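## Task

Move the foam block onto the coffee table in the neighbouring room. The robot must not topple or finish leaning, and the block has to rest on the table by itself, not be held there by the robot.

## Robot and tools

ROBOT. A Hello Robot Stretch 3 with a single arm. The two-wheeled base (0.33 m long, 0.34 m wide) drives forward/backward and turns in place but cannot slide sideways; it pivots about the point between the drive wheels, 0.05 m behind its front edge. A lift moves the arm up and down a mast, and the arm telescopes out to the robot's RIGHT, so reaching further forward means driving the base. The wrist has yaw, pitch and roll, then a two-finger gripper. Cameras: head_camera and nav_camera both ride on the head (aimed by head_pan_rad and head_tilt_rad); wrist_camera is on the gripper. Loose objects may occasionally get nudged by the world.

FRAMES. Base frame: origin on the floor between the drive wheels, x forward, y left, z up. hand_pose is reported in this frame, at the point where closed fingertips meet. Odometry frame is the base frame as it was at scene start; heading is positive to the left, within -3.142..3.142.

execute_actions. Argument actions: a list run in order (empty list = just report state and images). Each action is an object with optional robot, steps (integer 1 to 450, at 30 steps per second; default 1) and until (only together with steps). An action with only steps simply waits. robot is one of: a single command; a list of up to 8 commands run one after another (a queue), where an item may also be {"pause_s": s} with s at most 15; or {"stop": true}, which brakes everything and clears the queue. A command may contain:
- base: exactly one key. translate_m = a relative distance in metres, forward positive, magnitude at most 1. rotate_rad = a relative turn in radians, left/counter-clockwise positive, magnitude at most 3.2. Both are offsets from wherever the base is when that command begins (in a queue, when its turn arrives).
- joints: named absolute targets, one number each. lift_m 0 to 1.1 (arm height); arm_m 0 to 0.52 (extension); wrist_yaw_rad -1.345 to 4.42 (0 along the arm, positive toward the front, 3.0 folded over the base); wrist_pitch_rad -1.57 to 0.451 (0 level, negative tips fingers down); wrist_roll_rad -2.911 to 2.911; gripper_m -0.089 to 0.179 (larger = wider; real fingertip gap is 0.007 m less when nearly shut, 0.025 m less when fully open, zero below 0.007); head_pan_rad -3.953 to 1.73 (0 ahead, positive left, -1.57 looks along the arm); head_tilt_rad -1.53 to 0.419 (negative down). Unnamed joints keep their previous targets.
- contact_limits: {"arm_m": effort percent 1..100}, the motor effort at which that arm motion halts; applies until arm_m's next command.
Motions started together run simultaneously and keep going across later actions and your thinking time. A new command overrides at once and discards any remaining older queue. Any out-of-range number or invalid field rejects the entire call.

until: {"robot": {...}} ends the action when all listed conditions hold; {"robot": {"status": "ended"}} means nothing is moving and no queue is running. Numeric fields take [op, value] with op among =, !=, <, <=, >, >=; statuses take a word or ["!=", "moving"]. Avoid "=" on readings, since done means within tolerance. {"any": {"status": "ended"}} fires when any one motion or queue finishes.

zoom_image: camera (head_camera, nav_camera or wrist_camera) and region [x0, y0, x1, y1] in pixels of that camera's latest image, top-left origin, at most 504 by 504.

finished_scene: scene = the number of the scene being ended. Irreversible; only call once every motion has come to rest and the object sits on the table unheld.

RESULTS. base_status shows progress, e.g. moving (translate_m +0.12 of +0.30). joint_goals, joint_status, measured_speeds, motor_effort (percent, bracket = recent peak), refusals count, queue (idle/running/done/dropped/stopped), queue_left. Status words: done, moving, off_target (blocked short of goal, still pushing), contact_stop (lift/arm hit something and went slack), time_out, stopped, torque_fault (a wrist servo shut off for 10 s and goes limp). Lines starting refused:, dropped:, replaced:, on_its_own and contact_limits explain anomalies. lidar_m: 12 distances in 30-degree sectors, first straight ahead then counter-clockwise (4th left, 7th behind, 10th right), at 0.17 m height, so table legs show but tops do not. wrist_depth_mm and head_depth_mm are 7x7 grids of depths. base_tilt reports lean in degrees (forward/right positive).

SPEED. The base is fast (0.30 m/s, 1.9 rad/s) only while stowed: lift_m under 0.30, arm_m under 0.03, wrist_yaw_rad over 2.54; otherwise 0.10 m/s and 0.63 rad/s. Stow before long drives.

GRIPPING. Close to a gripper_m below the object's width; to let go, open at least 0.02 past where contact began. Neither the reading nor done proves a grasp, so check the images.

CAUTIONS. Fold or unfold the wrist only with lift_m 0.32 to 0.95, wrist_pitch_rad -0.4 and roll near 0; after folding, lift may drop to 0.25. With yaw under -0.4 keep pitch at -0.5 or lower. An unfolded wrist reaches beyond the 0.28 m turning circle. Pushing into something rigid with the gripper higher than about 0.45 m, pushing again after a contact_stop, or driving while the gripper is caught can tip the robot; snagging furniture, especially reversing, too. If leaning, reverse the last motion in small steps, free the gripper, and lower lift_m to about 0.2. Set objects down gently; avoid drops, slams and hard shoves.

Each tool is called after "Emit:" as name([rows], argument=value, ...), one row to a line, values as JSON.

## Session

Emit:
execute_actions(actions=[])

Scene clock: 0.00 s.
robot.base_odometry: x=+0.000 y=+0.000 heading=+0.000 (m, m, rad; robot's odometry frame)
robot.turned_by_wheels: +0.000 (rad since the last result)
robot.turned_by_imu: +0.000 (rad since the last result)
robot.base_tilt: forward=-2.2 right=-1.4 (deg)
robot.lidar_m: 2.95 2.52 1.66 1.41 1.11 0.84 0.82 0.86 0.69 0.67 0.71 1.00
robot.head_depth_mm: 1897 2482 2597 2567 2558 2536 2154 / 1885 2849 2861 2900 2899 2874 2140 / 1896 2893 2900 2928 2899 2933 2150 / 1902 2916 2944 2912 2953 2931 2120 / 1900 2898 2936 2966 2961 2977 2130 / 1924 2900 2983 2988 3011 3018 2122 / 1911 2913 3014 2993 3006 3030 2118
robot.base_status: not_commanded
robot.joint_positions: lift_m=+0.432 arm_m=+0.002 wrist_yaw_rad=+3.133 wrist_pitch_rad=-0.586 wrist_roll_rad=-0.014 gripper_m=+0.037 head_pan_rad=+0.003 head_tilt_rad=-0.014
robot.joint_goals: lift_m=+0.432 arm_m=+0.002 wrist_yaw_rad=+3.133 wrist_pitch_rad=-0.586 wrist_roll_rad=-0.014 gripper_m=+0.037 head_pan_rad=+0.003 head_tilt_rad=-0.014
robot.joint_status: lift_m=not_commanded arm_m=not_commanded wrist_yaw_rad=not_commanded wrist_pitch_rad=not_commanded wrist_roll_rad=not_commanded gripper_m=not_commanded head_pan_rad=not_commanded head_tilt_rad=not_commanded
robot.measured_speeds: translate_m=+0.000 rotate_rad=+0.000 lift_m=+0.000 arm_m=+0.000 wrist_yaw_rad=+0.000 wrist_pitch_rad=+0.000 wrist_roll_rad=+0.000 head_pan_rad=+0.000 head_tilt_rad=+0.000
robot: refusals=0 queue=idle queue_left=0
robot.motor_effort: left_wheel=+0 right_wheel=+0 lift_m=+21 arm_m=+0 wrist_yaw_rad=+0 wrist_pitch_rad=+6 wrist_roll_rad=+0 gripper_m=-1 head_pan_rad=+0 head_tilt_rad=+1 (%)
robot.hand_pose: x=-0.0195 y=+0.0533 z=+0.4085 quat_wxyz=(+0.206, +0.673, +0.203, +0.681) (m; robot's base frame)
robot.wrist_depth_mm: - - - - - - - / 938 - - - - - - / 832 838 - 855 895 876 941 / 735 724 747 739 762 775 780 / 634 648 660 660 670 671 689 / 567 583 - 600 610 596 610 / 507 - - - 524 536 540
pictures: head_camera (sideways: a quarter turn clockwise sets it upright), nav_camera (sideways: a quarter turn counterclockwise sets it upright), wrist_camera
Images, in order (width x height): head_camera 896x504, nav_camera 672x504, wrist_camera 644x364.

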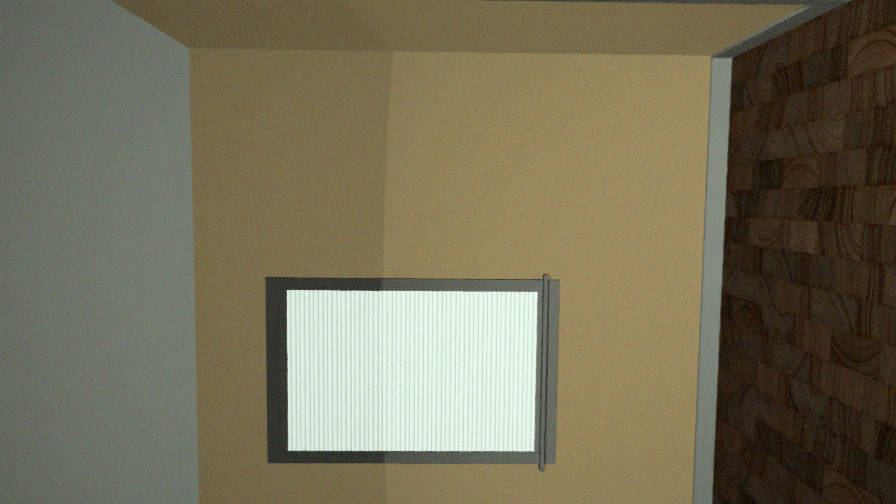

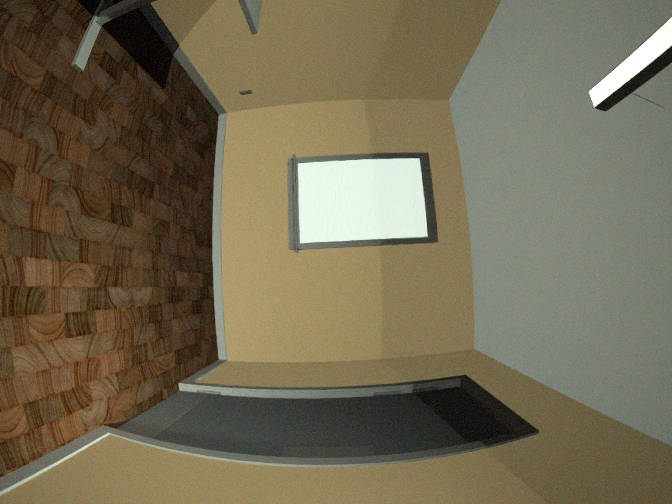

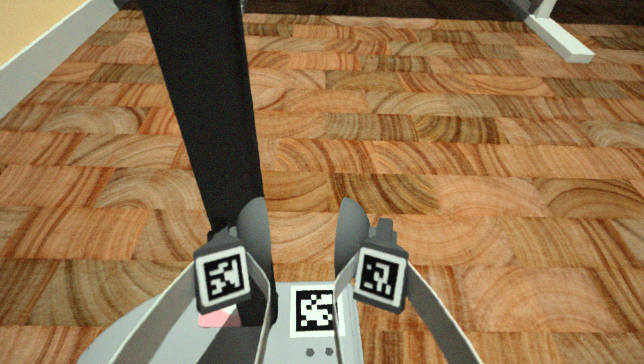

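Emit:
execute_actions([
  {"robot":{"base":{"rotate_rad":1.2},"joints":{"head_tilt_rad":-0.6,"lift_m":0.28,"wrist_pitch_rad":-0.4}},"steps":300,"until":{"robot":{"status":"ended"}}},
])

Scene clock: 8.70 s.
robot.base_odometry: x=+0.000 y=+0.000 heading=+1.200 (m, m, rad; robot's odometry frame)
robot.turned_by_wheels: +1.200 (rad since the last result)
robot.turned_by_imu: +1.207 (rad since the last result)
robot.base_tilt: forward=-2.2 right=-1.4 (deg)
robot.lidar_m: 1.65 1.41 0.99 0.82 0.82 0.81 0.67 0.67 0.75 1.22 2.95 2.24
robot.head_depth_mm: 1788 1500 2268 2299 1768 1437 1216 / 1715 1507 2056 2087 1784 1444 1212 / 1671 1512 2093 2251 1775 1453 1219 / 1629 1526 1999 2195 1781 1440 1216 / 1577 1536 1944 2128 1780 1449 1222 / 1528 1538 1869 2068 1781 1451 1228 / 1491 1544 1811 2036 1792 1457 1229
robot.base_status: done (rotate_rad +1.1999 of +1.2000)
robot.joint_positions: lift_m=+0.280 arm_m=+0.002 wrist_yaw_rad=+3.133 wrist_pitch_rad=-0.421 wrist_roll_rad=-0.014 gripper_m=+0.037 head_pan_rad=+0.003 head_tilt_rad=-0.593
robot.joint_goals: lift_m=+0.280 arm_m=+0.002 wrist_yaw_rad=+3.133 wrist_pitch_rad=-0.400 wrist_roll_rad=-0.014 gripper_m=+0.037 head_pan_rad=+0.003 head_tilt_rad=-0.600
robot.joint_status: lift_m=done arm_m=not_commanded wrist_yaw_rad=not_commanded wrist_pitch_rad=done wrist_roll_rad=not_commanded gripper_m=not_commanded head_pan_rad=not_commanded head_tilt_rad=done
robot.measured_speeds: translate_m=+0.000 rotate_rad=+0.000 lift_m=+0.000 arm_m=+0.000 wrist_yaw_rad=+0.000 wrist_pitch_rad=+0.000 wrist_roll_rad=+0.000 head_pan_rad=+0.000 head_tilt_rad=+0.000
robot: refusals=0 queue=done queue_left=0
robot.motor_effort: left_wheel=-2(9) right_wheel=+4(11) lift_m=+16(21) arm_m=+0(0) wrist_yaw_rad=+1(1) wrist_pitch_rad=+10(10) wrist_roll_rad=+0(0) gripper_m=-1(0) head_pan_rad=+0(0) head_tilt_rad=-4(41) (%)
robot.hand_pose: x=-0.0193 y=+0.0772 z=+0.2924 quat_wxyz=(+0.150, +0.687, +0.146, +0.696) (m; robot's base frame)
robot.wrist_depth_mm: 663 692 787 858 948 - - / 699 749 856 904 - - - / 735 782 847 844 878 894 915 / 646 671 675 679 701 700 710 / 554 561 - 569 586 581 594 / 476 493 - - 516 498 504 / - - - - 428 436 444
pictures: head_camera (sideways: a quarter turn clockwise sets it upright), nav_camera (sideways: a quarter turn counterclockwise sets it upright), wrist_camera
Images, in order (width x height): head_camera 896x504, nav_camera 672x504, wrist_camera 644x364.

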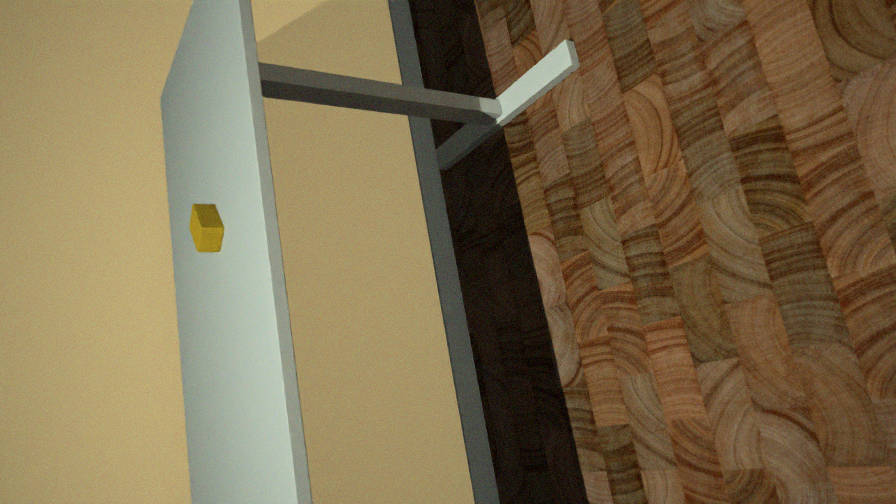

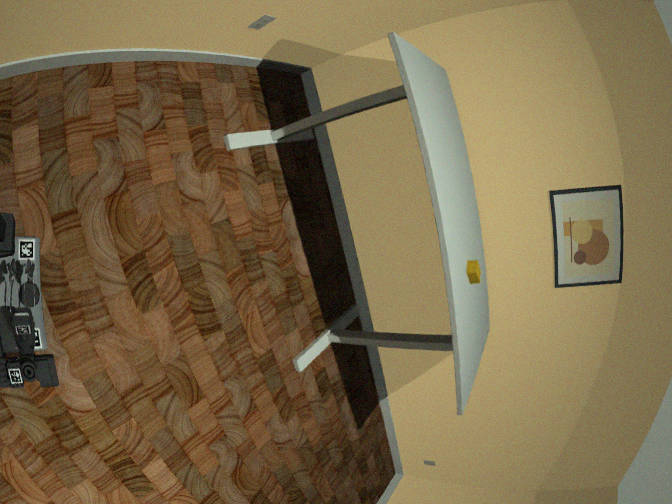

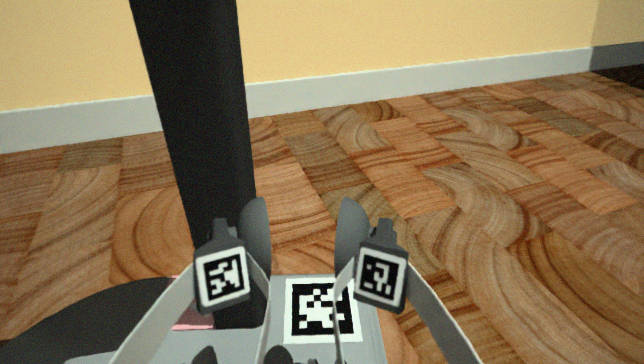

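Emit:
execute_actions([
  {"robot":[{"base":{"rotate_rad":-0.37}},{"base":{"translate_m":0.92}},{"base":{"rotate_rad":2.23},"joints":{"lift_m":0.85,"head_pan_rad":-1.5,"head_tilt_rad":-0.5}},{"joints":{"wrist_yaw_rad":1.5,"lift_m":0.95}},{"joints":{"lift_m":1.09,"gripper_m":0.17}},{"joints":{"arm_m":0.2,"wrist_yaw_rad":0.5}}],"steps":450,"until":{"robot":{"status":"ended"}}},
  {"steps":450,"until":{"robot":{"status":"ended"}}},
])

Scene clock: 33.73 s.
robot.base_odometry: x=+0.621 y=+0.679 heading=+3.060 (m, m, rad; robot's odometry frame)
robot.turned_by_wheels: +1.860 (rad since the last result)
robot.turned_by_imu: +1.874 (rad since the last result)
robot.base_tilt: forward=-2.2 right=-1.5 (deg)
robot.lidar_m: 1.40 1.44 1.44 1.38 1.41 1.94 2.36 1.69 0.75 1.15 1.18 1.13
robot.head_depth_mm: - - 955 707 520 452 1153 / 921 - - 709 522 453 1273 / 936 997 - 676 522 1416 1278 / 944 1015 1107 696 523 1416 1279 / 948 1037 1107 655 523 1409 1276 / 953 1047 1110 681 525 1418 1280 / 964 1055 1117 718 526 1424 1285
robot.base_status: done (rotate_rad +2.2299 of +2.2300)
robot.joint_positions: lift_m=+1.090 arm_m=+0.200 wrist_yaw_rad=+0.501 wrist_pitch_rad=-0.419 wrist_roll_rad=-0.014 gripper_m=+0.170 head_pan_rad=-1.493 head_tilt_rad=-0.507
robot.joint_goals: lift_m=+1.090 arm_m=+0.200 wrist_yaw_rad=+0.500 wrist_pitch_rad=-0.400 wrist_roll_rad=-0.014 gripper_m=+0.170 head_pan_rad=-1.500 head_tilt_rad=-0.500
robot.joint_status: lift_m=done arm_m=done wrist_yaw_rad=done wrist_pitch_rad=done wrist_roll_rad=not_commanded gripper_m=done head_pan_rad=done head_tilt_rad=done
robot.measured_speeds: translate_m=+0.000 rotate_rad=+0.000 lift_m=+0.000 arm_m=+0.000 wrist_yaw_rad=+0.000 wrist_pitch_rad=+0.000 wrist_roll_rad=+0.000 head_pan_rad=+0.000 head_tilt_rad=+0.000
robot: refusals=0 queue=done queue_left=0
robot.motor_effort: left_wheel=-3(11) right_wheel=+4(11) lift_m=+25(27) arm_m=+5(8) wrist_yaw_rad=-1(4) wrist_pitch_rad=+9(10) wrist_roll_rad=+0(0) gripper_m=+0(92) head_pan_rad=-3(34) head_tilt_rad=+3(16) (%)
robot.hand_pose: x=+0.0862 y=-0.5414 z=+1.1021 quat_wxyz=(+0.711, +0.314, -0.628, +0.031) (m; robot's base frame)
robot.wrist_depth_mm: - 910 813 716 637 589 537 / 708 729 738 748 690 630 577 / 539 543 551 566 583 590 589 / 435 440 446 457 460 466 479 / 374 370 360 328 383 398 392 / - 316 311 312 328 326 336 / 269 278 279 283 287 288 289
pictures: head_camera (sideways: a quarter turn clockwise sets it upright), nav_camera (sideways: a quarter turn counterclockwise sets it upright), wrist_camera
Images, in order (width x height): head_camera 896x504, nav_camera 672x504, wrist_camera 644x364.

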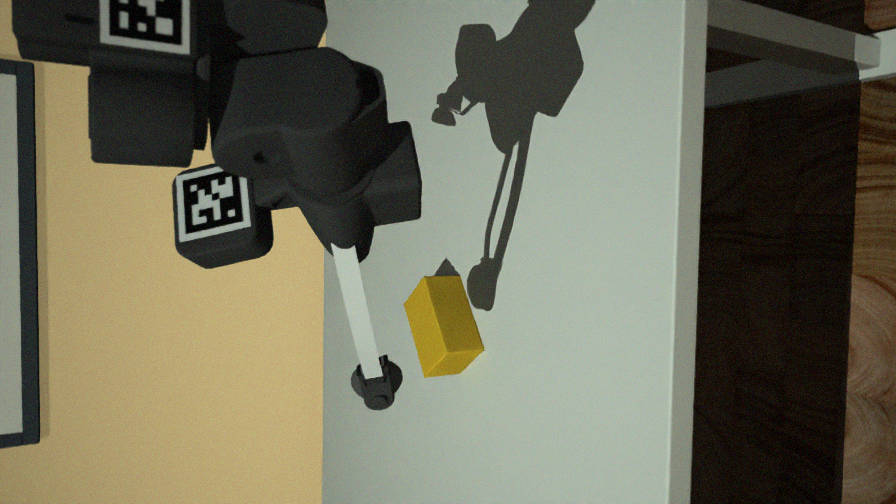

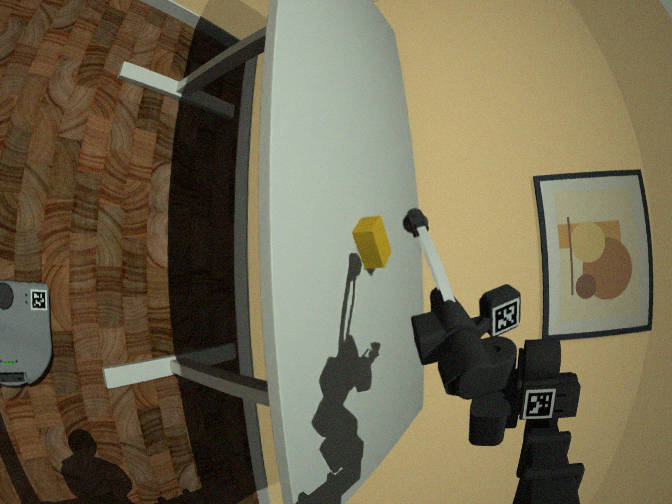

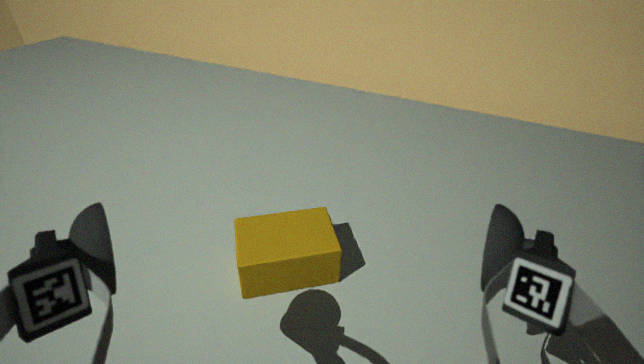

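Emit:
execute_actions([
  {"robot":[{"base":{"translate_m":0.025},"joints":{"arm_m":0.305,"wrist_yaw_rad":0.7,"gripper_m":0.179,"lift_m":1.03}},{"joints":{"lift_m":0.99}}],"steps":450,"until":{"robot":{"status":"ended"}}},
])

Scene clock: 42.47 s.
robot.base_odometry: x=+0.596 y=+0.681 heading=+3.060 (m, m, rad; robot's odometry frame)
robot.turned_by_wheels: +0.000 (rad since the last result)
robot.turned_by_imu: -0.001 (rad since the last result)
robot.base_tilt: forward=-2.2 right=-1.4 (deg)
robot.lidar_m: 1.38 1.41 1.45 1.38 1.41 1.94 2.38 1.69 0.76 1.14 1.17 1.11
robot.head_depth_mm: 926 1004 - 675 520 452 1148 / 931 1010 - 643 520 453 1274 / 939 1023 1094 630 522 1420 1284 / 944 1029 1090 666 523 1419 1276 / 950 1035 1098 655 524 1423 1282 / 954 1046 1105 715 524 1422 1282 / 961 1053 1114 716 525 1425 1279
robot.base_status: done (translate_m +0.0250 of +0.0250)
robot.joint_positions: lift_m=+0.990 arm_m=+0.305 wrist_yaw_rad=+0.699 wrist_pitch_rad=-0.419 wrist_roll_rad=-0.014 gripper_m=+0.179 head_pan_rad=-1.493 head_tilt_rad=-0.507
robot.joint_goals: lift_m=+0.990 arm_m=+0.305 wrist_yaw_rad=+0.700 wrist_pitch_rad=-0.400 wrist_roll_rad=-0.014 gripper_m=+0.179 head_pan_rad=-1.500 head_tilt_rad=-0.500
robot.joint_status: lift_m=done arm_m=done wrist_yaw_rad=done wrist_pitch_rad=done wrist_roll_rad=not_commanded gripper_m=done head_pan_rad=done head_tilt_rad=done
robot.measured_speeds: translate_m=+0.000 rotate_rad=+0.000 lift_m=+0.000 arm_m=+0.000 wrist_yaw_rad=+0.000 wrist_pitch_rad=+0.000 wrist_roll_rad=+0.000 head_pan_rad=+0.000 head_tilt_rad=+0.000
robot: refusals=0 queue=done queue_left=0
robot.motor_effort: left_wheel=-2(5) right_wheel=+4(10) lift_m=+16(27) arm_m=+5(8) wrist_yaw_rad=+1(4) wrist_pitch_rad=+9(9) wrist_roll_rad=+0(0) gripper_m=-1(52) head_pan_rad=-3(3) head_tilt_rad=+4(3) (%)
robot.hand_pose: x=+0.1228 y=-0.6214 z=+1.0027 quat_wxyz=(+0.705, +0.374, -0.594, +0.101) (m; robot's base frame)
robot.wrist_depth_mm: 668 694 713 651 597 515 460 / 447 463 468 485 489 502 476 / 343 348 354 358 369 376 384 / 275 280 283 289 292 294 301 / - 234 182 177 235 246 249 / - 200 159 160 194 205 215 / 175 176 173 174 178 183 180
pictures: head_camera (sideways: a quarter turn clockwise sets it upright), nav_camera (sideways: a quarter turn counterclockwise sets it upright), wrist_camera
Images, in order (width x height): head_camera 896x504, nav_camera 672x504, wrist_camera 644x364.

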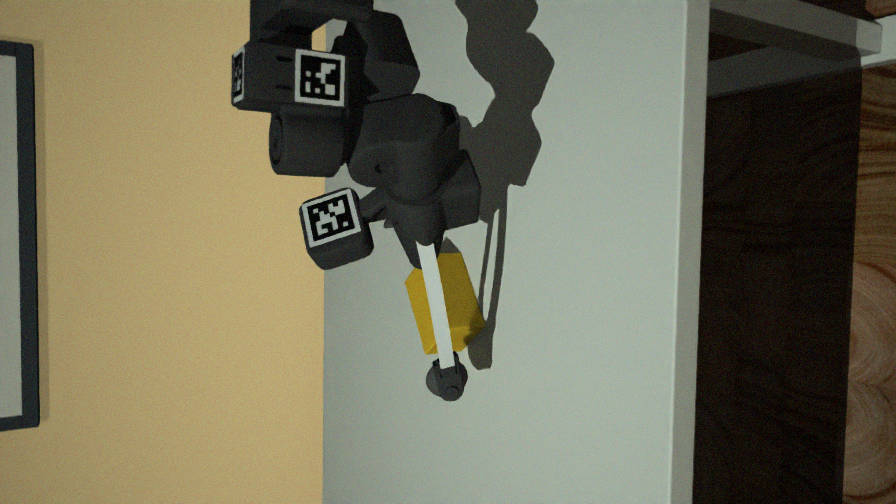

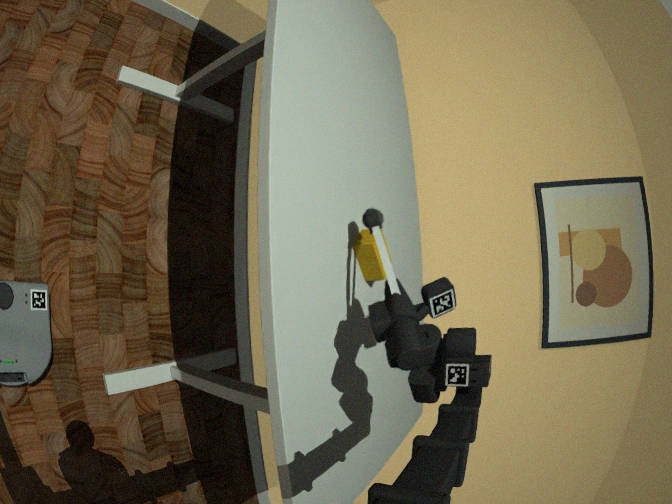

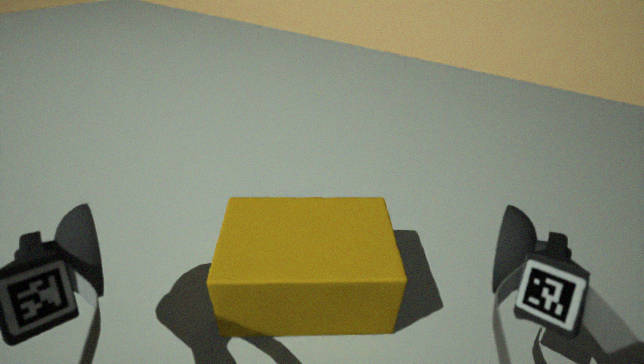

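Emit:
execute_actions([
  {"robot":[{"joints":{"lift_m":0.963}},{"joints":{"gripper_m":0.04}},{"joints":{"lift_m":1.02}},{"joints":{"arm_m":0,"wrist_yaw_rad":1.5,"head_pan_rad":-3.9,"head_tilt_rad":-0.5}}],"steps":450,"until":{"robot":{"status":"ended"}}},
])

Scene clock: 57.53 s.
robot.base_odometry: x=+0.596 y=+0.681 heading=+3.060 (m, m, rad; robot's odometry frame)
robot.turned_by_wheels: +0.000 (rad since the last result)
robot.turned_by_imu: -0.001 (rad since the last result)
robot.base_tilt: forward=-2.2 right=-1.4 (deg)
robot.lidar_m: 1.38 1.42 1.44 1.38 1.41 1.94 2.38 1.70 0.76 1.15 1.17 1.11
robot.head_depth_mm: - - - - - - - / 1440 - - - - - - / 1520 - - - - - 1247 / - - - - - - 1242 / - - - - - - 1273 / - - - - - - 1221 / - - - - - - -
robot.base_status: done (translate_m +0.0250 of +0.0250)
robot.joint_positions: lift_m=+1.020 arm_m=+0.002 wrist_yaw_rad=+1.500 wrist_pitch_rad=-0.420 wrist_roll_rad=-0.015 gripper_m=+0.041 head_pan_rad=-3.893 head_tilt_rad=-0.507
robot.joint_goals: lift_m=+1.020 arm_m=+0.000 wrist_yaw_rad=+1.500 wrist_pitch_rad=-0.400 wrist_roll_rad=-0.015 gripper_m=+0.040 head_pan_rad=-3.900 head_tilt_rad=-0.500
robot.joint_status: lift_m=done arm_m=done wrist_yaw_rad=done wrist_pitch_rad=done wrist_roll_rad=not_commanded gripper_m=done head_pan_rad=done head_tilt_rad=done
robot.measured_speeds: translate_m=+0.000 rotate_rad=+0.000 lift_m=+0.000 arm_m=+0.000 wrist_yaw_rad=+0.000 wrist_pitch_rad=+0.000 wrist_roll_rad=+0.000 head_pan_rad=+0.000 head_tilt_rad=+0.000
robot: refusals=0 queue=done queue_left=0
robot.motor_effort: left_wheel=-3(3) right_wheel=+4(4) lift_m=+25(27) arm_m=-5(7) wrist_yaw_rad=+1(3) wrist_pitch_rad=+9(10) wrist_roll_rad=+0(0) gripper_m=-21(100) head_pan_rad=-3(37) head_tilt_rad=+4(3) (%)
robot.hand_pose: x=+0.2022 y=-0.1632 z=+1.0319 quat_wxyz=(+0.610, +0.577, -0.401, +0.368) (m; robot's base frame)
robot.wrist_depth_mm: - - - - 885 923 941 / - - - - 588 599 605 / - - - - 476 434 443 / - - 169 165 376 346 353 / - - 137 139 141 301 290 / - - 150 152 154 268 248 / - - - - - - 222
pictures: head_camera (sideways: a quarter turn clockwise sets it upright), nav_camera (sideways: a quarter turn counterclockwise sets it upright), wrist_camera
Images, in order (width x height): head_camera 896x504, nav_camera 672x504, wrist_camera 644x364.

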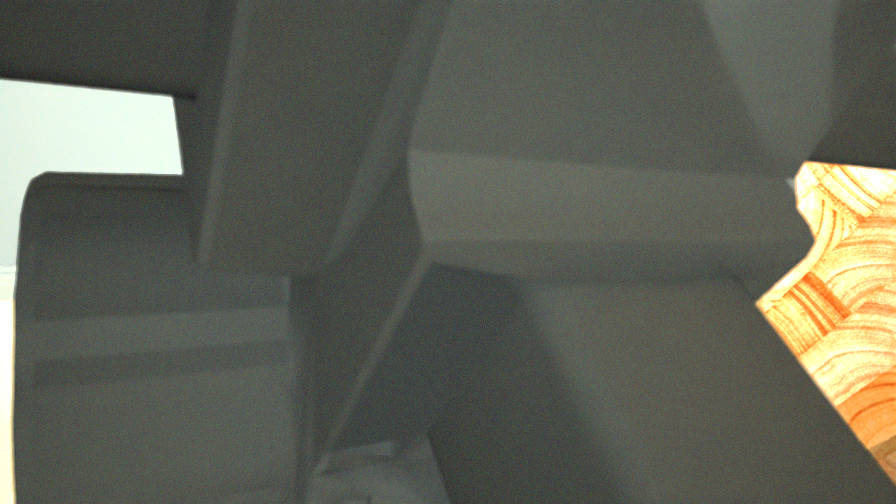

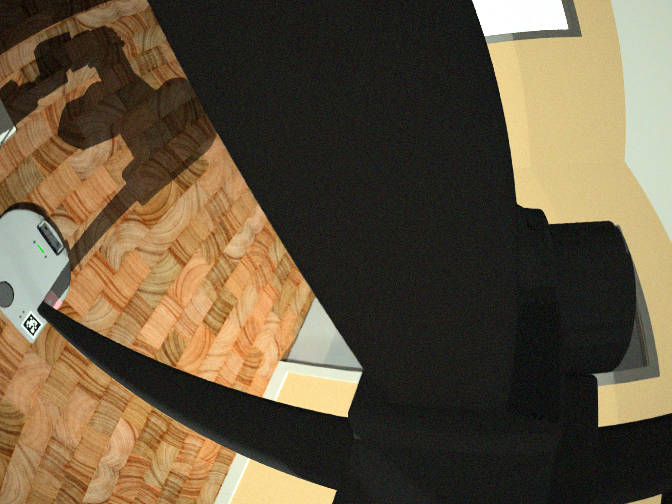

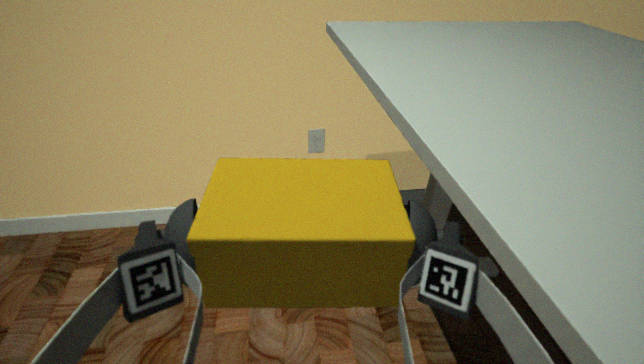

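Emit:
execute_actions([
  {"robot":[{"joints":{"lift_m":0.9}},{"joints":{"wrist_yaw_rad":2.85,"lift_m":0.28,"head_pan_rad":-3.14,"head_tilt_rad":-0.7}},{"base":{"rotate_rad":-0.4}},{"base":{"translate_m":-1.0}},{"base":{"translate_m":-0.25}},{"base":{"rotate_rad":-1.17}}],"steps":450,"until":{"robot":{"status":"ended"}}},
  {"steps":450,"until":{"robot":{"status":"ended"}}},
])

Scene clock: 86.50 s.
robot.base_odometry: x=+1.704 y=+0.102 heading=+1.490 (m, m, rad; robot's odometry frame)
robot.turned_by_wheels: -1.570 (rad since the last result)
robot.turned_by_imu: -1.584 (rad since the last result)
robot.base_tilt: forward=-2.3 right=-1.4 (deg)
robot.lidar_m: 1.68 1.46 2.29 2.51 1.25 0.93 0.89 0.91 1.16 1.25 1.29 1.72
robot.head_depth_mm: 736 829 952 1114 1298 1348 1160 / 737 831 949 1109 1342 1354 1166 / 734 829 949 1110 1333 1350 1164 / 734 827 949 1112 1331 1360 1166 / 735 826 944 1106 1331 1363 1167 / 734 826 943 1104 1330 1360 1175 / 732 826 942 1100 1279 1364 1174
robot.base_status: done (rotate_rad -1.1699 of -1.1700)
robot.joint_positions: lift_m=+0.280 arm_m=+0.002 wrist_yaw_rad=+2.849 wrist_pitch_rad=-0.420 wrist_roll_rad=-0.015 gripper_m=+0.041 head_pan_rad=-3.147 head_tilt_rad=-0.692
robot.joint_goals: lift_m=+0.280 arm_m=+0.000 wrist_yaw_rad=+2.850 wrist_pitch_rad=-0.400 wrist_roll_rad=-0.015 gripper_m=+0.040 head_pan_rad=-3.140 head_tilt_rad=-0.700
robot.joint_status: lift_m=done arm_m=done wrist_yaw_rad=done wrist_pitch_rad=done wrist_roll_rad=not_commanded gripper_m=done head_pan_rad=done head_tilt_rad=done
robot.measured_speeds: translate_m=+0.000 rotate_rad=+0.000 lift_m=+0.000 arm_m=+0.000 wrist_yaw_rad=+0.000 wrist_pitch_rad=+0.000 wrist_roll_rad=+0.000 head_pan_rad=+0.000 head_tilt_rad=+0.000
robot: refusals=0 queue=done queue_left=0
robot.motor_effort: left_wheel=+3(11) right_wheel=-4(12) lift_m=+16(23) arm_m=-6(6) wrist_yaw_rad=+1(4) wrist_pitch_rad=+10(10) wrist_roll_rad=+0(0) gripper_m=-22(22) head_pan_rad=+3(32) head_tilt_rad=-4(24) (%)
robot.hand_pose: x=+0.0434 y=+0.0674 z=+0.2924 quat_wxyz=(+0.247, +0.701, +0.047, +0.668) (m; robot's base frame)
robot.wrist_depth_mm: - - - - - - - / - - - - - - - / - 824 843 851 872 894 913 / - 667 169 165 665 706 719 / - - 137 139 140 582 593 / 469 - 149 150 154 509 503 / - - - 426 431 438 434
pictures: head_camera (sideways: a quarter turn clockwise sets it upright), nav_camera (sideways: a quarter turn counterclockwise sets it upright), wrist_camera
Images, in order (width x height): head_camera 896x504, nav_camera 672x504, wrist_camera 644x364.

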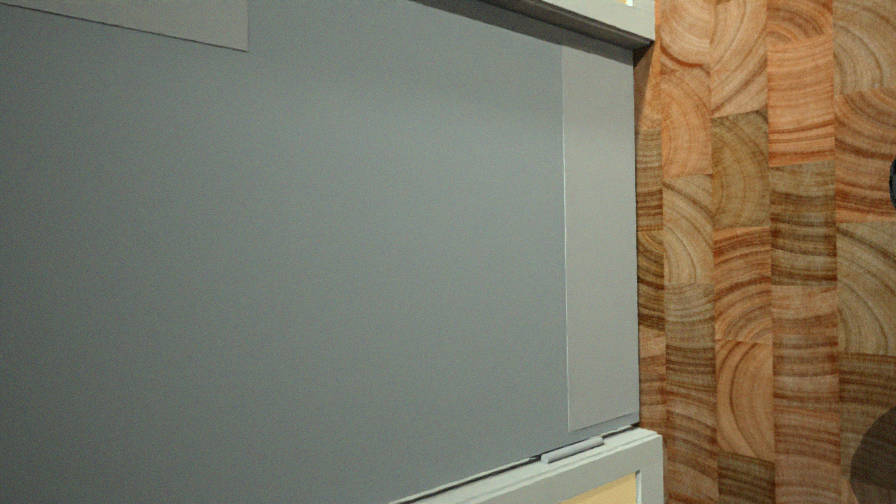

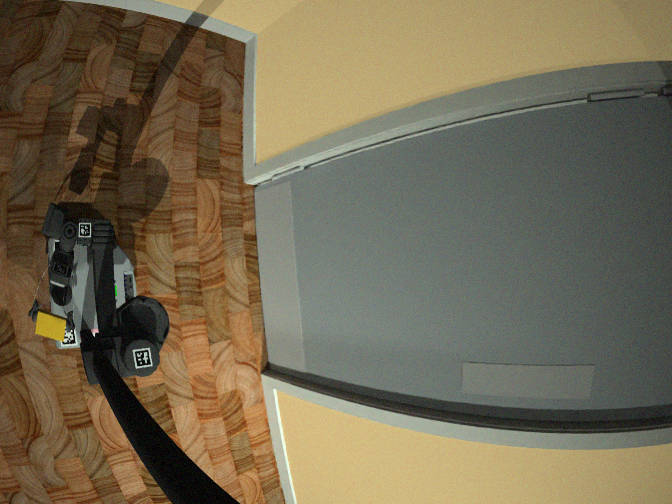

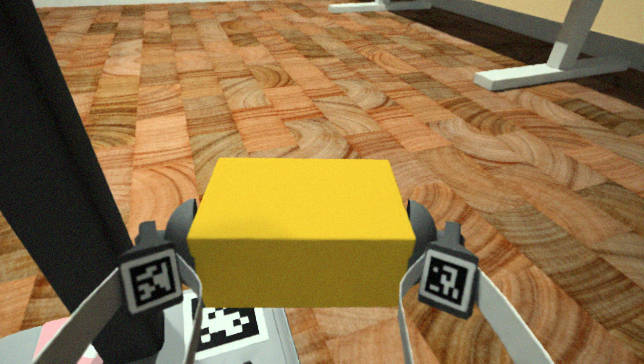

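Emit:
execute_actions([
  {"robot":[{"base":{"rotate_rad":-0.17}},{"base":{"translate_m":-0.6}},{"joints":{"lift_m":0.32,"head_pan_rad":-2.6,"head_tilt_rad":-1.0}},{"base":{"translate_m":-0.6}}],"steps":450,"until":{"robot":{"status":"ended"}}},
])

Scene clock: 104.03 s.
robot.base_odometry: x=+1.406 y=-1.061 heading=+1.320 (m, m, rad; robot's odometry frame)
robot.turned_by_wheels: -0.170 (rad since the last result)
robot.turned_by_imu: -0.176 (rad since the last result)
robot.base_tilt: forward=-2.2 right=-1.4 (deg)
robot.lidar_m: 2.85 2.46 0.30 0.46 2.27 2.00 0.31 0.24 0.24 0.25 0.36 1.79
robot.head_depth_mm: - 310 1668 1512 1342 1219 - / - 299 363 510 1317 1236 - / - 288 333 448 673 1183 - / - - 312 404 585 859 - / - - 302 373 517 746 - / - - 291 344 463 706 1067 / - - - 319 419 610 1061
robot.base_status: done (translate_m -0.6000 of -0.6000)
robot.joint_positions: lift_m=+0.320 arm_m=+0.002 wrist_yaw_rad=+2.849 wrist_pitch_rad=-0.421 wrist_roll_rad=-0.014 gripper_m=+0.041 head_pan_rad=-2.607 head_tilt_rad=-0.990
robot.joint_goals: lift_m=+0.320 arm_m=+0.000 wrist_yaw_rad=+2.850 wrist_pitch_rad=-0.400 wrist_roll_rad=-0.014 gripper_m=+0.040 head_pan_rad=-2.600 head_tilt_rad=-1.000
robot.joint_status: lift_m=done arm_m=done wrist_yaw_rad=done wrist_pitch_rad=done wrist_roll_rad=not_commanded gripper_m=done head_pan_rad=done head_tilt_rad=done
robot.measured_speeds: translate_m=+0.000 rotate_rad=+0.000 lift_m=+0.000 arm_m=+0.000 wrist_yaw_rad=+0.000 wrist_pitch_rad=+0.000 wrist_roll_rad=+0.000 head_pan_rad=+0.000 head_tilt_rad=+0.000
robot: refusals=0 queue=done queue_left=0
robot.motor_effort: left_wheel=-1(35) right_wheel=-3(60) lift_m=+25(26) arm_m=-5(5) wrist_yaw_rad=+1(1) wrist_pitch_rad=+9(10) wrist_roll_rad=+0(0) gripper_m=-22(21) head_pan_rad=+2(29) head_tilt_rad=-6(30) (%)
robot.hand_pose: x=+0.0433 y=+0.0674 z=+0.3318 quat_wxyz=(+0.247, +0.701, +0.047, +0.668) (m; robot's base frame)
robot.wrist_depth_mm: - - 620 341 351 - - / - - 690 369 387 - - / - 900 768 404 439 980 - / - 722 169 165 597 769 782 / - - 138 140 141 642 651 / 505 - 149 151 154 555 560 / 469 - - 468 474 472 484
pictures: head_camera (sideways: a quarter turn clockwise sets it upright), nav_camera (sideways: a quarter turn counterclockwise sets it upright), wrist_camera
Images, in order (width x height): head_camera 896x504, nav_camera 672x504, wrist_camera 644x364.

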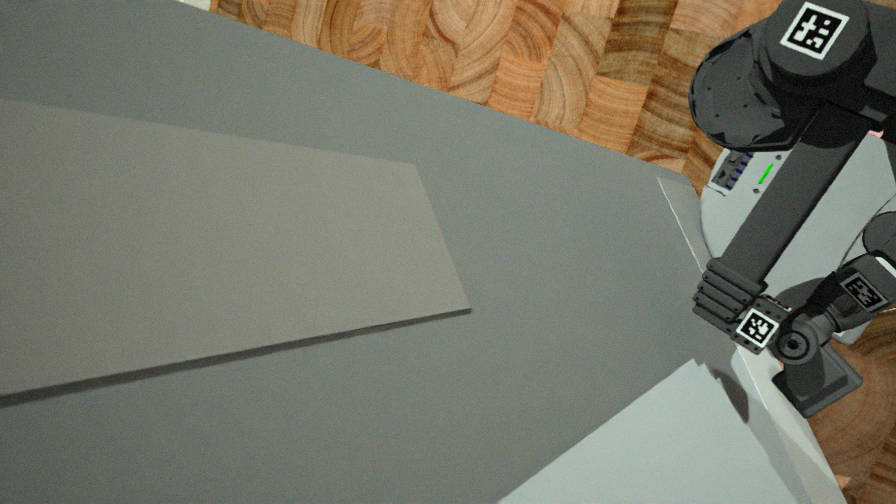

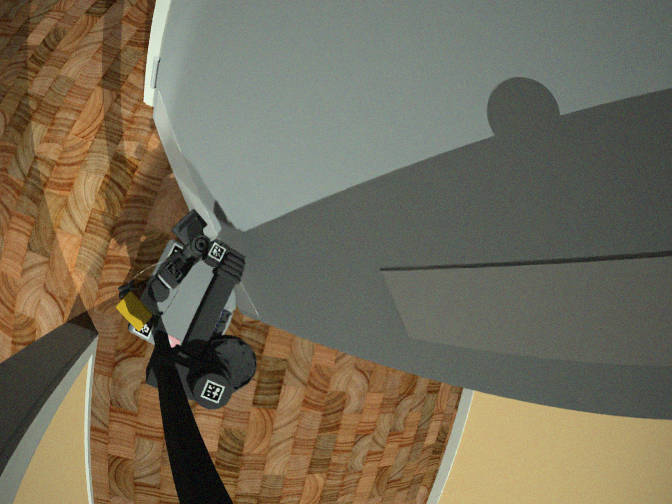

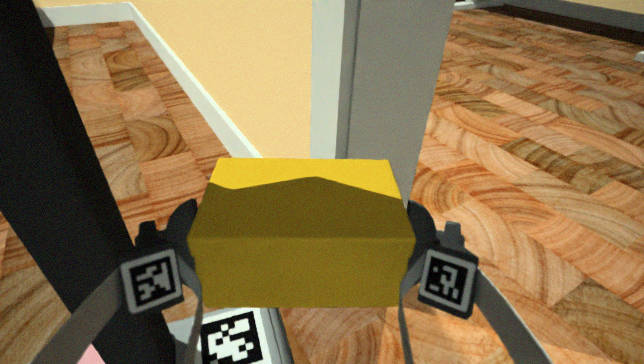

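Emit:
execute_actions([
  {"robot":[{"base":{"translate_m":-0.1}},{"base":{"rotate_rad":-0.3}},{"base":{"translate_m":-0.75},"joints":{"head_tilt_rad":-0.6}}],"steps":450,"until":{"robot":{"status":"ended"}}},
])

Scene clock: 122.17 s.
robot.base_odometry: x=+0.989 y=-1.797 heading=+1.020 (m, m, rad; robot's odometry frame)
robot.turned_by_wheels: -0.300 (rad since the last result)
robot.turned_by_imu: -0.307 (rad since the last result)
robot.base_tilt: forward=-2.2 right=-1.4 (deg)
robot.lidar_m: 0.71 0.95 1.00 1.27 1.76 1.30 1.20 1.16 1.21 1.68 1.88 1.35
robot.head_depth_mm: 947 1053 1187 1342 1557 1431 1206 / 957 1061 1189 1354 1577 1424 1209 / 959 1066 1196 1367 1589 1427 1214 / 967 1069 1203 1374 1598 1430 1210 / 968 1083 1213 1386 1611 1437 1212 / 974 1083 1223 1407 1615 1438 1217 / 979 1093 1228 1407 1615 1445 1220
robot.base_status: done (translate_m -0.7500 of -0.7500)
robot.joint_positions: lift_m=+0.320 arm_m=+0.002 wrist_yaw_rad=+2.852 wrist_pitch_rad=-0.421 wrist_roll_rad=-0.014 gripper_m=+0.041 head_pan_rad=-2.607 head_tilt_rad=-0.606
robot.joint_goals: lift_m=+0.320 arm_m=+0.000 wrist_yaw_rad=+2.850 wrist_pitch_rad=-0.400 wrist_roll_rad=-0.014 gripper_m=+0.040 head_pan_rad=-2.600 head_tilt_rad=-0.600
robot.joint_status: lift_m=done arm_m=done wrist_yaw_rad=done wrist_pitch_rad=done wrist_roll_rad=not_commanded gripper_m=done head_pan_rad=done head_tilt_rad=done
robot.measured_speeds: translate_m=+0.000 rotate_rad=+0.000 lift_m=+0.000 arm_m=+0.000 wrist_yaw_rad=+0.000 wrist_pitch_rad=+0.000 wrist_roll_rad=+0.000 head_pan_rad=+0.000 head_tilt_rad=+0.000
robot: refusals=0 queue=done queue_left=0
robot.motor_effort: left_wheel=+4(7) right_wheel=-4(14) lift_m=+25(25) arm_m=-1(5) wrist_yaw_rad=-2(17) wrist_pitch_rad=+10(10) wrist_roll_rad=+0(0) gripper_m=-22(22) head_pan_rad=+3(3) head_tilt_rad=+3(30) (%)
robot.hand_pose: x=+0.0427 y=+0.0678 z=+0.3317 quat_wxyz=(+0.246, +0.700, +0.048, +0.668) (m; robot's base frame)
robot.wrist_depth_mm: - - - - 993 820 713 / - - - - - 864 749 / - 907 932 941 954 899 798 / - 740 169 165 740 771 776 / - - 137 139 141 639 649 / 511 - 150 150 154 554 551 / 465 - - 470 477 480 486
pictures: head_camera (sideways: a quarter turn clockwise sets it upright), nav_camera (sideways: a quarter turn counterclockwise sets it upright), wrist_camera
Images, in order (width x height): head_camera 896x504, nav_camera 672x504, wrist_camera 644x364.

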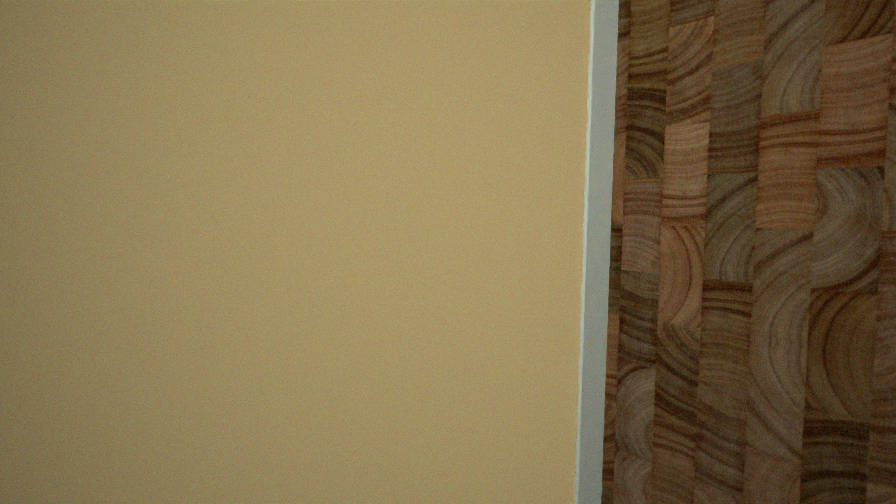

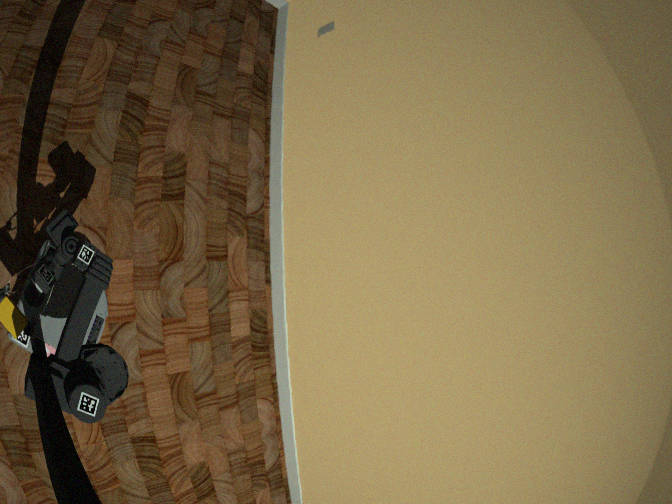

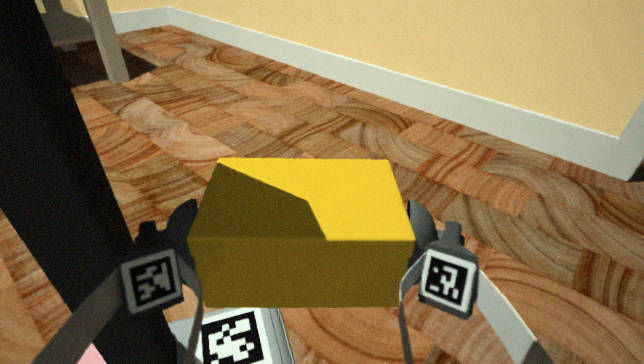

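Emit:
execute_actions([
  {"robot":[{"joints":{"lift_m":0.28,"head_pan_rad":-1.57,"head_tilt_rad":-0.9},"base":{"rotate_rad":-1.08}},{"base":{"translate_m":-0.68}},{"base":{"rotate_rad":-1.56}},{"joints":{"lift_m":0.58}},{"joints":{"wrist_yaw_rad":0}}],"steps":450,"until":{"robot":{"status":"ended"}}},
])

Scene clock: 142.70 s.
robot.base_odometry: x=+0.310 y=-1.756 heading=-1.619 (m, m, rad; robot's odometry frame)
robot.turned_by_wheels: -2.640 (rad since the last result)
robot.turned_by_imu: -2.657 (rad since the last result)
robot.base_tilt: forward=-2.3 right=-1.5 (deg)
robot.lidar_m: 1.17 1.22 1.67 2.56 1.40 0.98 0.95 0.98 0.65 1.20 0.70 1.22
robot.head_depth_mm: 1049 1223 1268 1058 1195 1234 1100 / 1050 1228 1267 1059 1247 1264 - / 1054 1233 1274 1064 975 1274 - / 1057 1235 1281 1067 978 1241 1125 / 1056 1238 1283 1071 1280 1249 1107 / 1062 1235 1285 1075 1278 1252 1109 / 1062 1241 1413 1077 1216 1255 1111
robot.base_status: done (rotate_rad -1.5599 of -1.5600)
robot.joint_positions: lift_m=+0.580 arm_m=+0.002 wrist_yaw_rad=+0.002 wrist_pitch_rad=-0.421 wrist_roll_rad=-0.014 gripper_m=+0.041 head_pan_rad=-1.577 head_tilt_rad=-0.889
robot.joint_goals: lift_m=+0.580 arm_m=+0.000 wrist_yaw_rad=+0.000 wrist_pitch_rad=-0.400 wrist_roll_rad=-0.014 gripper_m=+0.040 head_pan_rad=-1.570 head_tilt_rad=-0.900
robot.joint_status: lift_m=done arm_m=done wrist_yaw_rad=done wrist_pitch_rad=done wrist_roll_rad=not_commanded gripper_m=done head_pan_rad=done head_tilt_rad=done
robot.measured_speeds: translate_m=+0.000 rotate_rad=+0.000 lift_m=+0.000 arm_m=+0.000 wrist_yaw_rad=+0.000 wrist_pitch_rad=+0.000 wrist_roll_rad=+0.000 head_pan_rad=+0.000 head_tilt_rad=+0.000
robot: refusals=0 queue=done queue_left=0
robot.motor_effort: left_wheel=+3(12) right_wheel=-4(11) lift_m=+26(26) arm_m=-1(1) wrist_yaw_rad=-3(3) wrist_pitch_rad=+10(10) wrist_roll_rad=+0(0) gripper_m=-22(22) head_pan_rad=+3(35) head_tilt_rad=-6(31) (%)
robot.hand_pose: x=-0.0210 y=-0.3709 z=+0.5917 quat_wxyz=(+0.697, +0.150, -0.686, -0.146) (m; robot's base frame)
robot.wrist_depth_mm: 848 862 862 875 887 891 889 / 897 692 716 741 760 948 988 / 522 526 541 549 559 563 - / 421 427 170 165 424 452 477 / 392 385 138 140 141 407 411 / 654 - 150 151 154 605 828 / 579 699 698 706 722 631 756
pictures: head_camera (sideways: a quarter turn clockwise sets it upright), nav_camera (sideways: a quarter turn counterclockwise sets it upright), wrist_camera
Images, in order (width x height): head_camera 896x504, nav_camera 672x504, wrist_camera 644x364.

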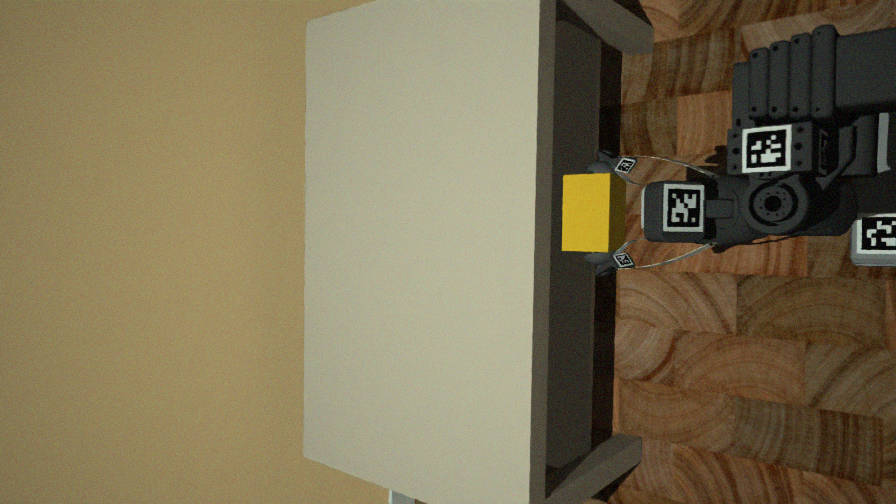

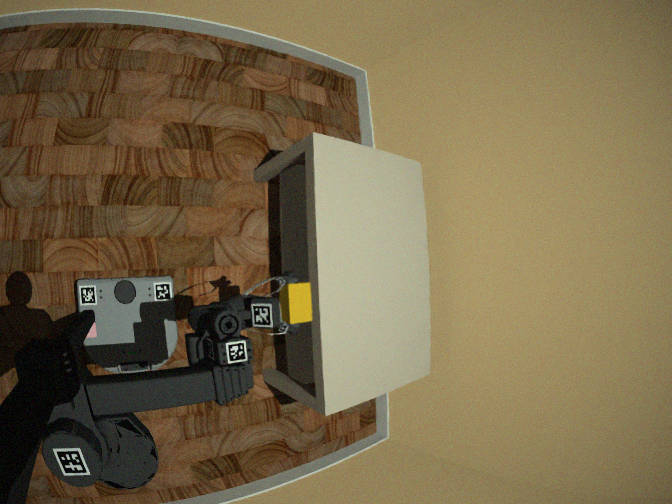

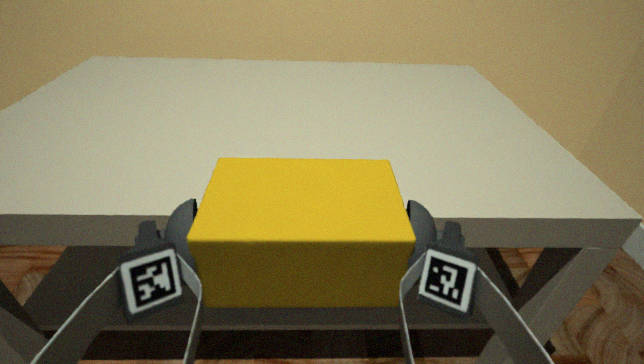

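Emit:
execute_actions([
  {"robot":[{"joints":{"lift_m":0.51,"arm_m":0.4}},{"joints":{"lift_m":0.467}},{"joints":{"gripper_m":0.16}},{"joints":{"lift_m":0.56}}],"steps":450,"until":{"robot":{"status":"ended"}}},
])

Scene clock: 154.07 s.
robot.base_odometry: x=+0.310 y=-1.756 heading=-1.619 (m, m, rad; robot's odometry frame)
robot.turned_by_wheels: +0.000 (rad since the last result)
robot.turned_by_imu: -0.001 (rad since the last result)
robot.base_tilt: forward=-2.3 right=-1.4 (deg)
robot.lidar_m: 1.17 1.22 1.67 2.56 1.40 0.98 0.95 0.98 0.65 1.20 0.70 1.22
robot.head_depth_mm: 1049 1223 1268 1061 1192 1233 1116 / 1049 1225 1268 1071 1231 - - / 1052 1228 1356 1008 1248 1239 1116 / 1054 1228 1357 1044 1246 1243 1121 / 1059 1233 1283 1071 1279 1244 1109 / 1063 1241 1289 1074 1277 1245 1110 / 1062 1244 1410 1077 1216 1248 1117
robot.base_status: done (rotate_rad -1.5599 of -1.5600)
robot.joint_positions: lift_m=+0.560 arm_m=+0.400 wrist_yaw_rad=+0.001 wrist_pitch_rad=-0.420 wrist_roll_rad=-0.014 gripper_m=+0.160 head_pan_rad=-1.577 head_tilt_rad=-0.889
robot.joint_goals: lift_m=+0.560 arm_m=+0.400 wrist_yaw_rad=+0.000 wrist_pitch_rad=-0.400 wrist_roll_rad=-0.014 gripper_m=+0.160 head_pan_rad=-1.570 head_tilt_rad=-0.900
robot.joint_status: lift_m=done arm_m=done wrist_yaw_rad=done wrist_pitch_rad=done wrist_roll_rad=not_commanded gripper_m=done head_pan_rad=done head_tilt_rad=done
robot.measured_speeds: translate_m=+0.000 rotate_rad=+0.000 lift_m=+0.000 arm_m=+0.000 wrist_yaw_rad=+0.000 wrist_pitch_rad=+0.000 wrist_roll_rad=+0.000 head_pan_rad=+0.000 head_tilt_rad=+0.000
robot: refusals=0 queue=done queue_left=0
robot.motor_effort: left_wheel=+3(3) right_wheel=-3(4) lift_m=+25(26) arm_m=+6(10) wrist_yaw_rad=-1(3) wrist_pitch_rad=+10(10) wrist_roll_rad=+0(0) gripper_m=-1(93) head_pan_rad=+3(3) head_tilt_rad=-6(6) (%)
robot.hand_pose: x=-0.0214 y=-0.7687 z=+0.5719 quat_wxyz=(+0.697, +0.149, -0.686, -0.147) (m; robot's base frame)
robot.wrist_depth_mm: 502 500 509 514 513 518 526 / 540 542 554 559 572 577 578 / 471 577 582 590 601 600 639 / 384 392 396 402 406 415 414 / 332 329 332 336 338 354 350 / - 281 282 234 289 - 298 / 240 246 212 204 253 255 258
pictures: head_camera (sideways: a quarter turn clockwise sets it upright), nav_camera (sideways: a quarter turn counterclockwise sets it upright), wrist_camera
Images, in order (width x height): head_camera 896x504, nav_camera 672x504, wrist_camera 644x364.

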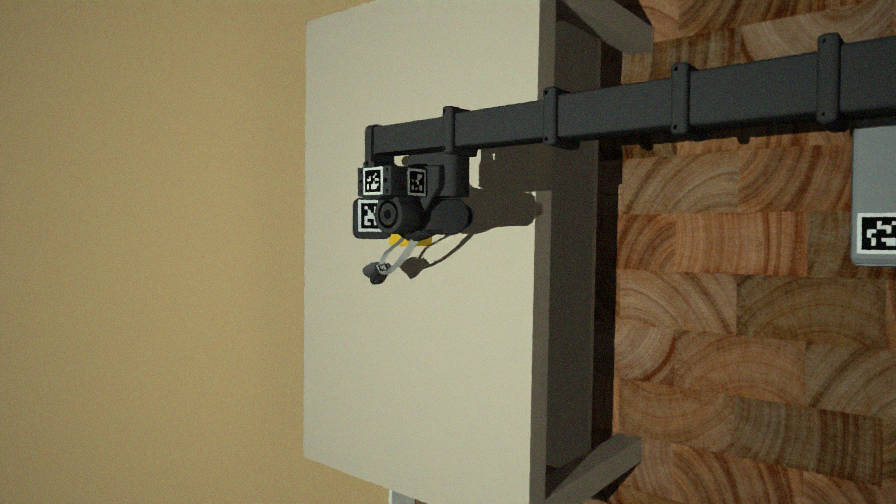

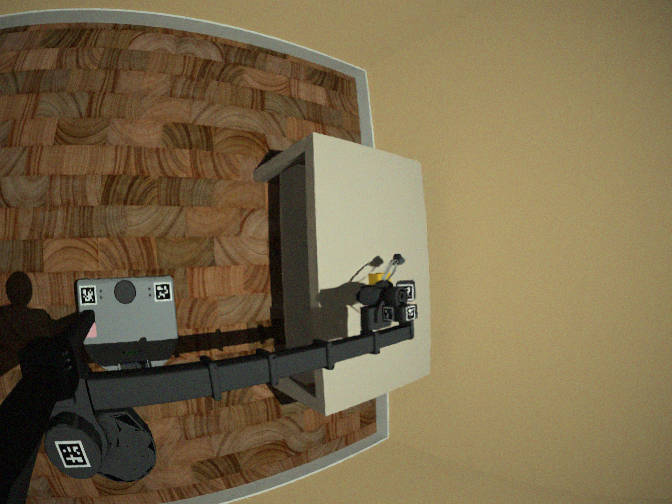

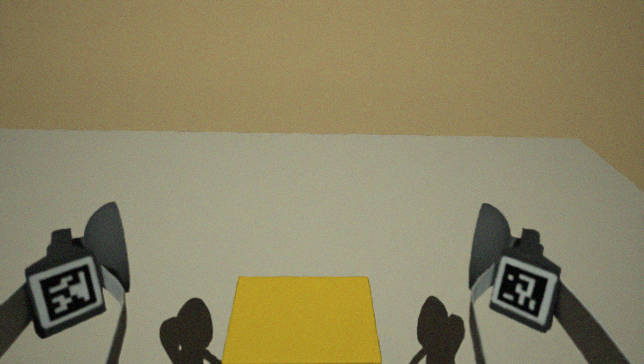

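Emit:
finished_scene(scene=2)

The scene is finished: the task was done.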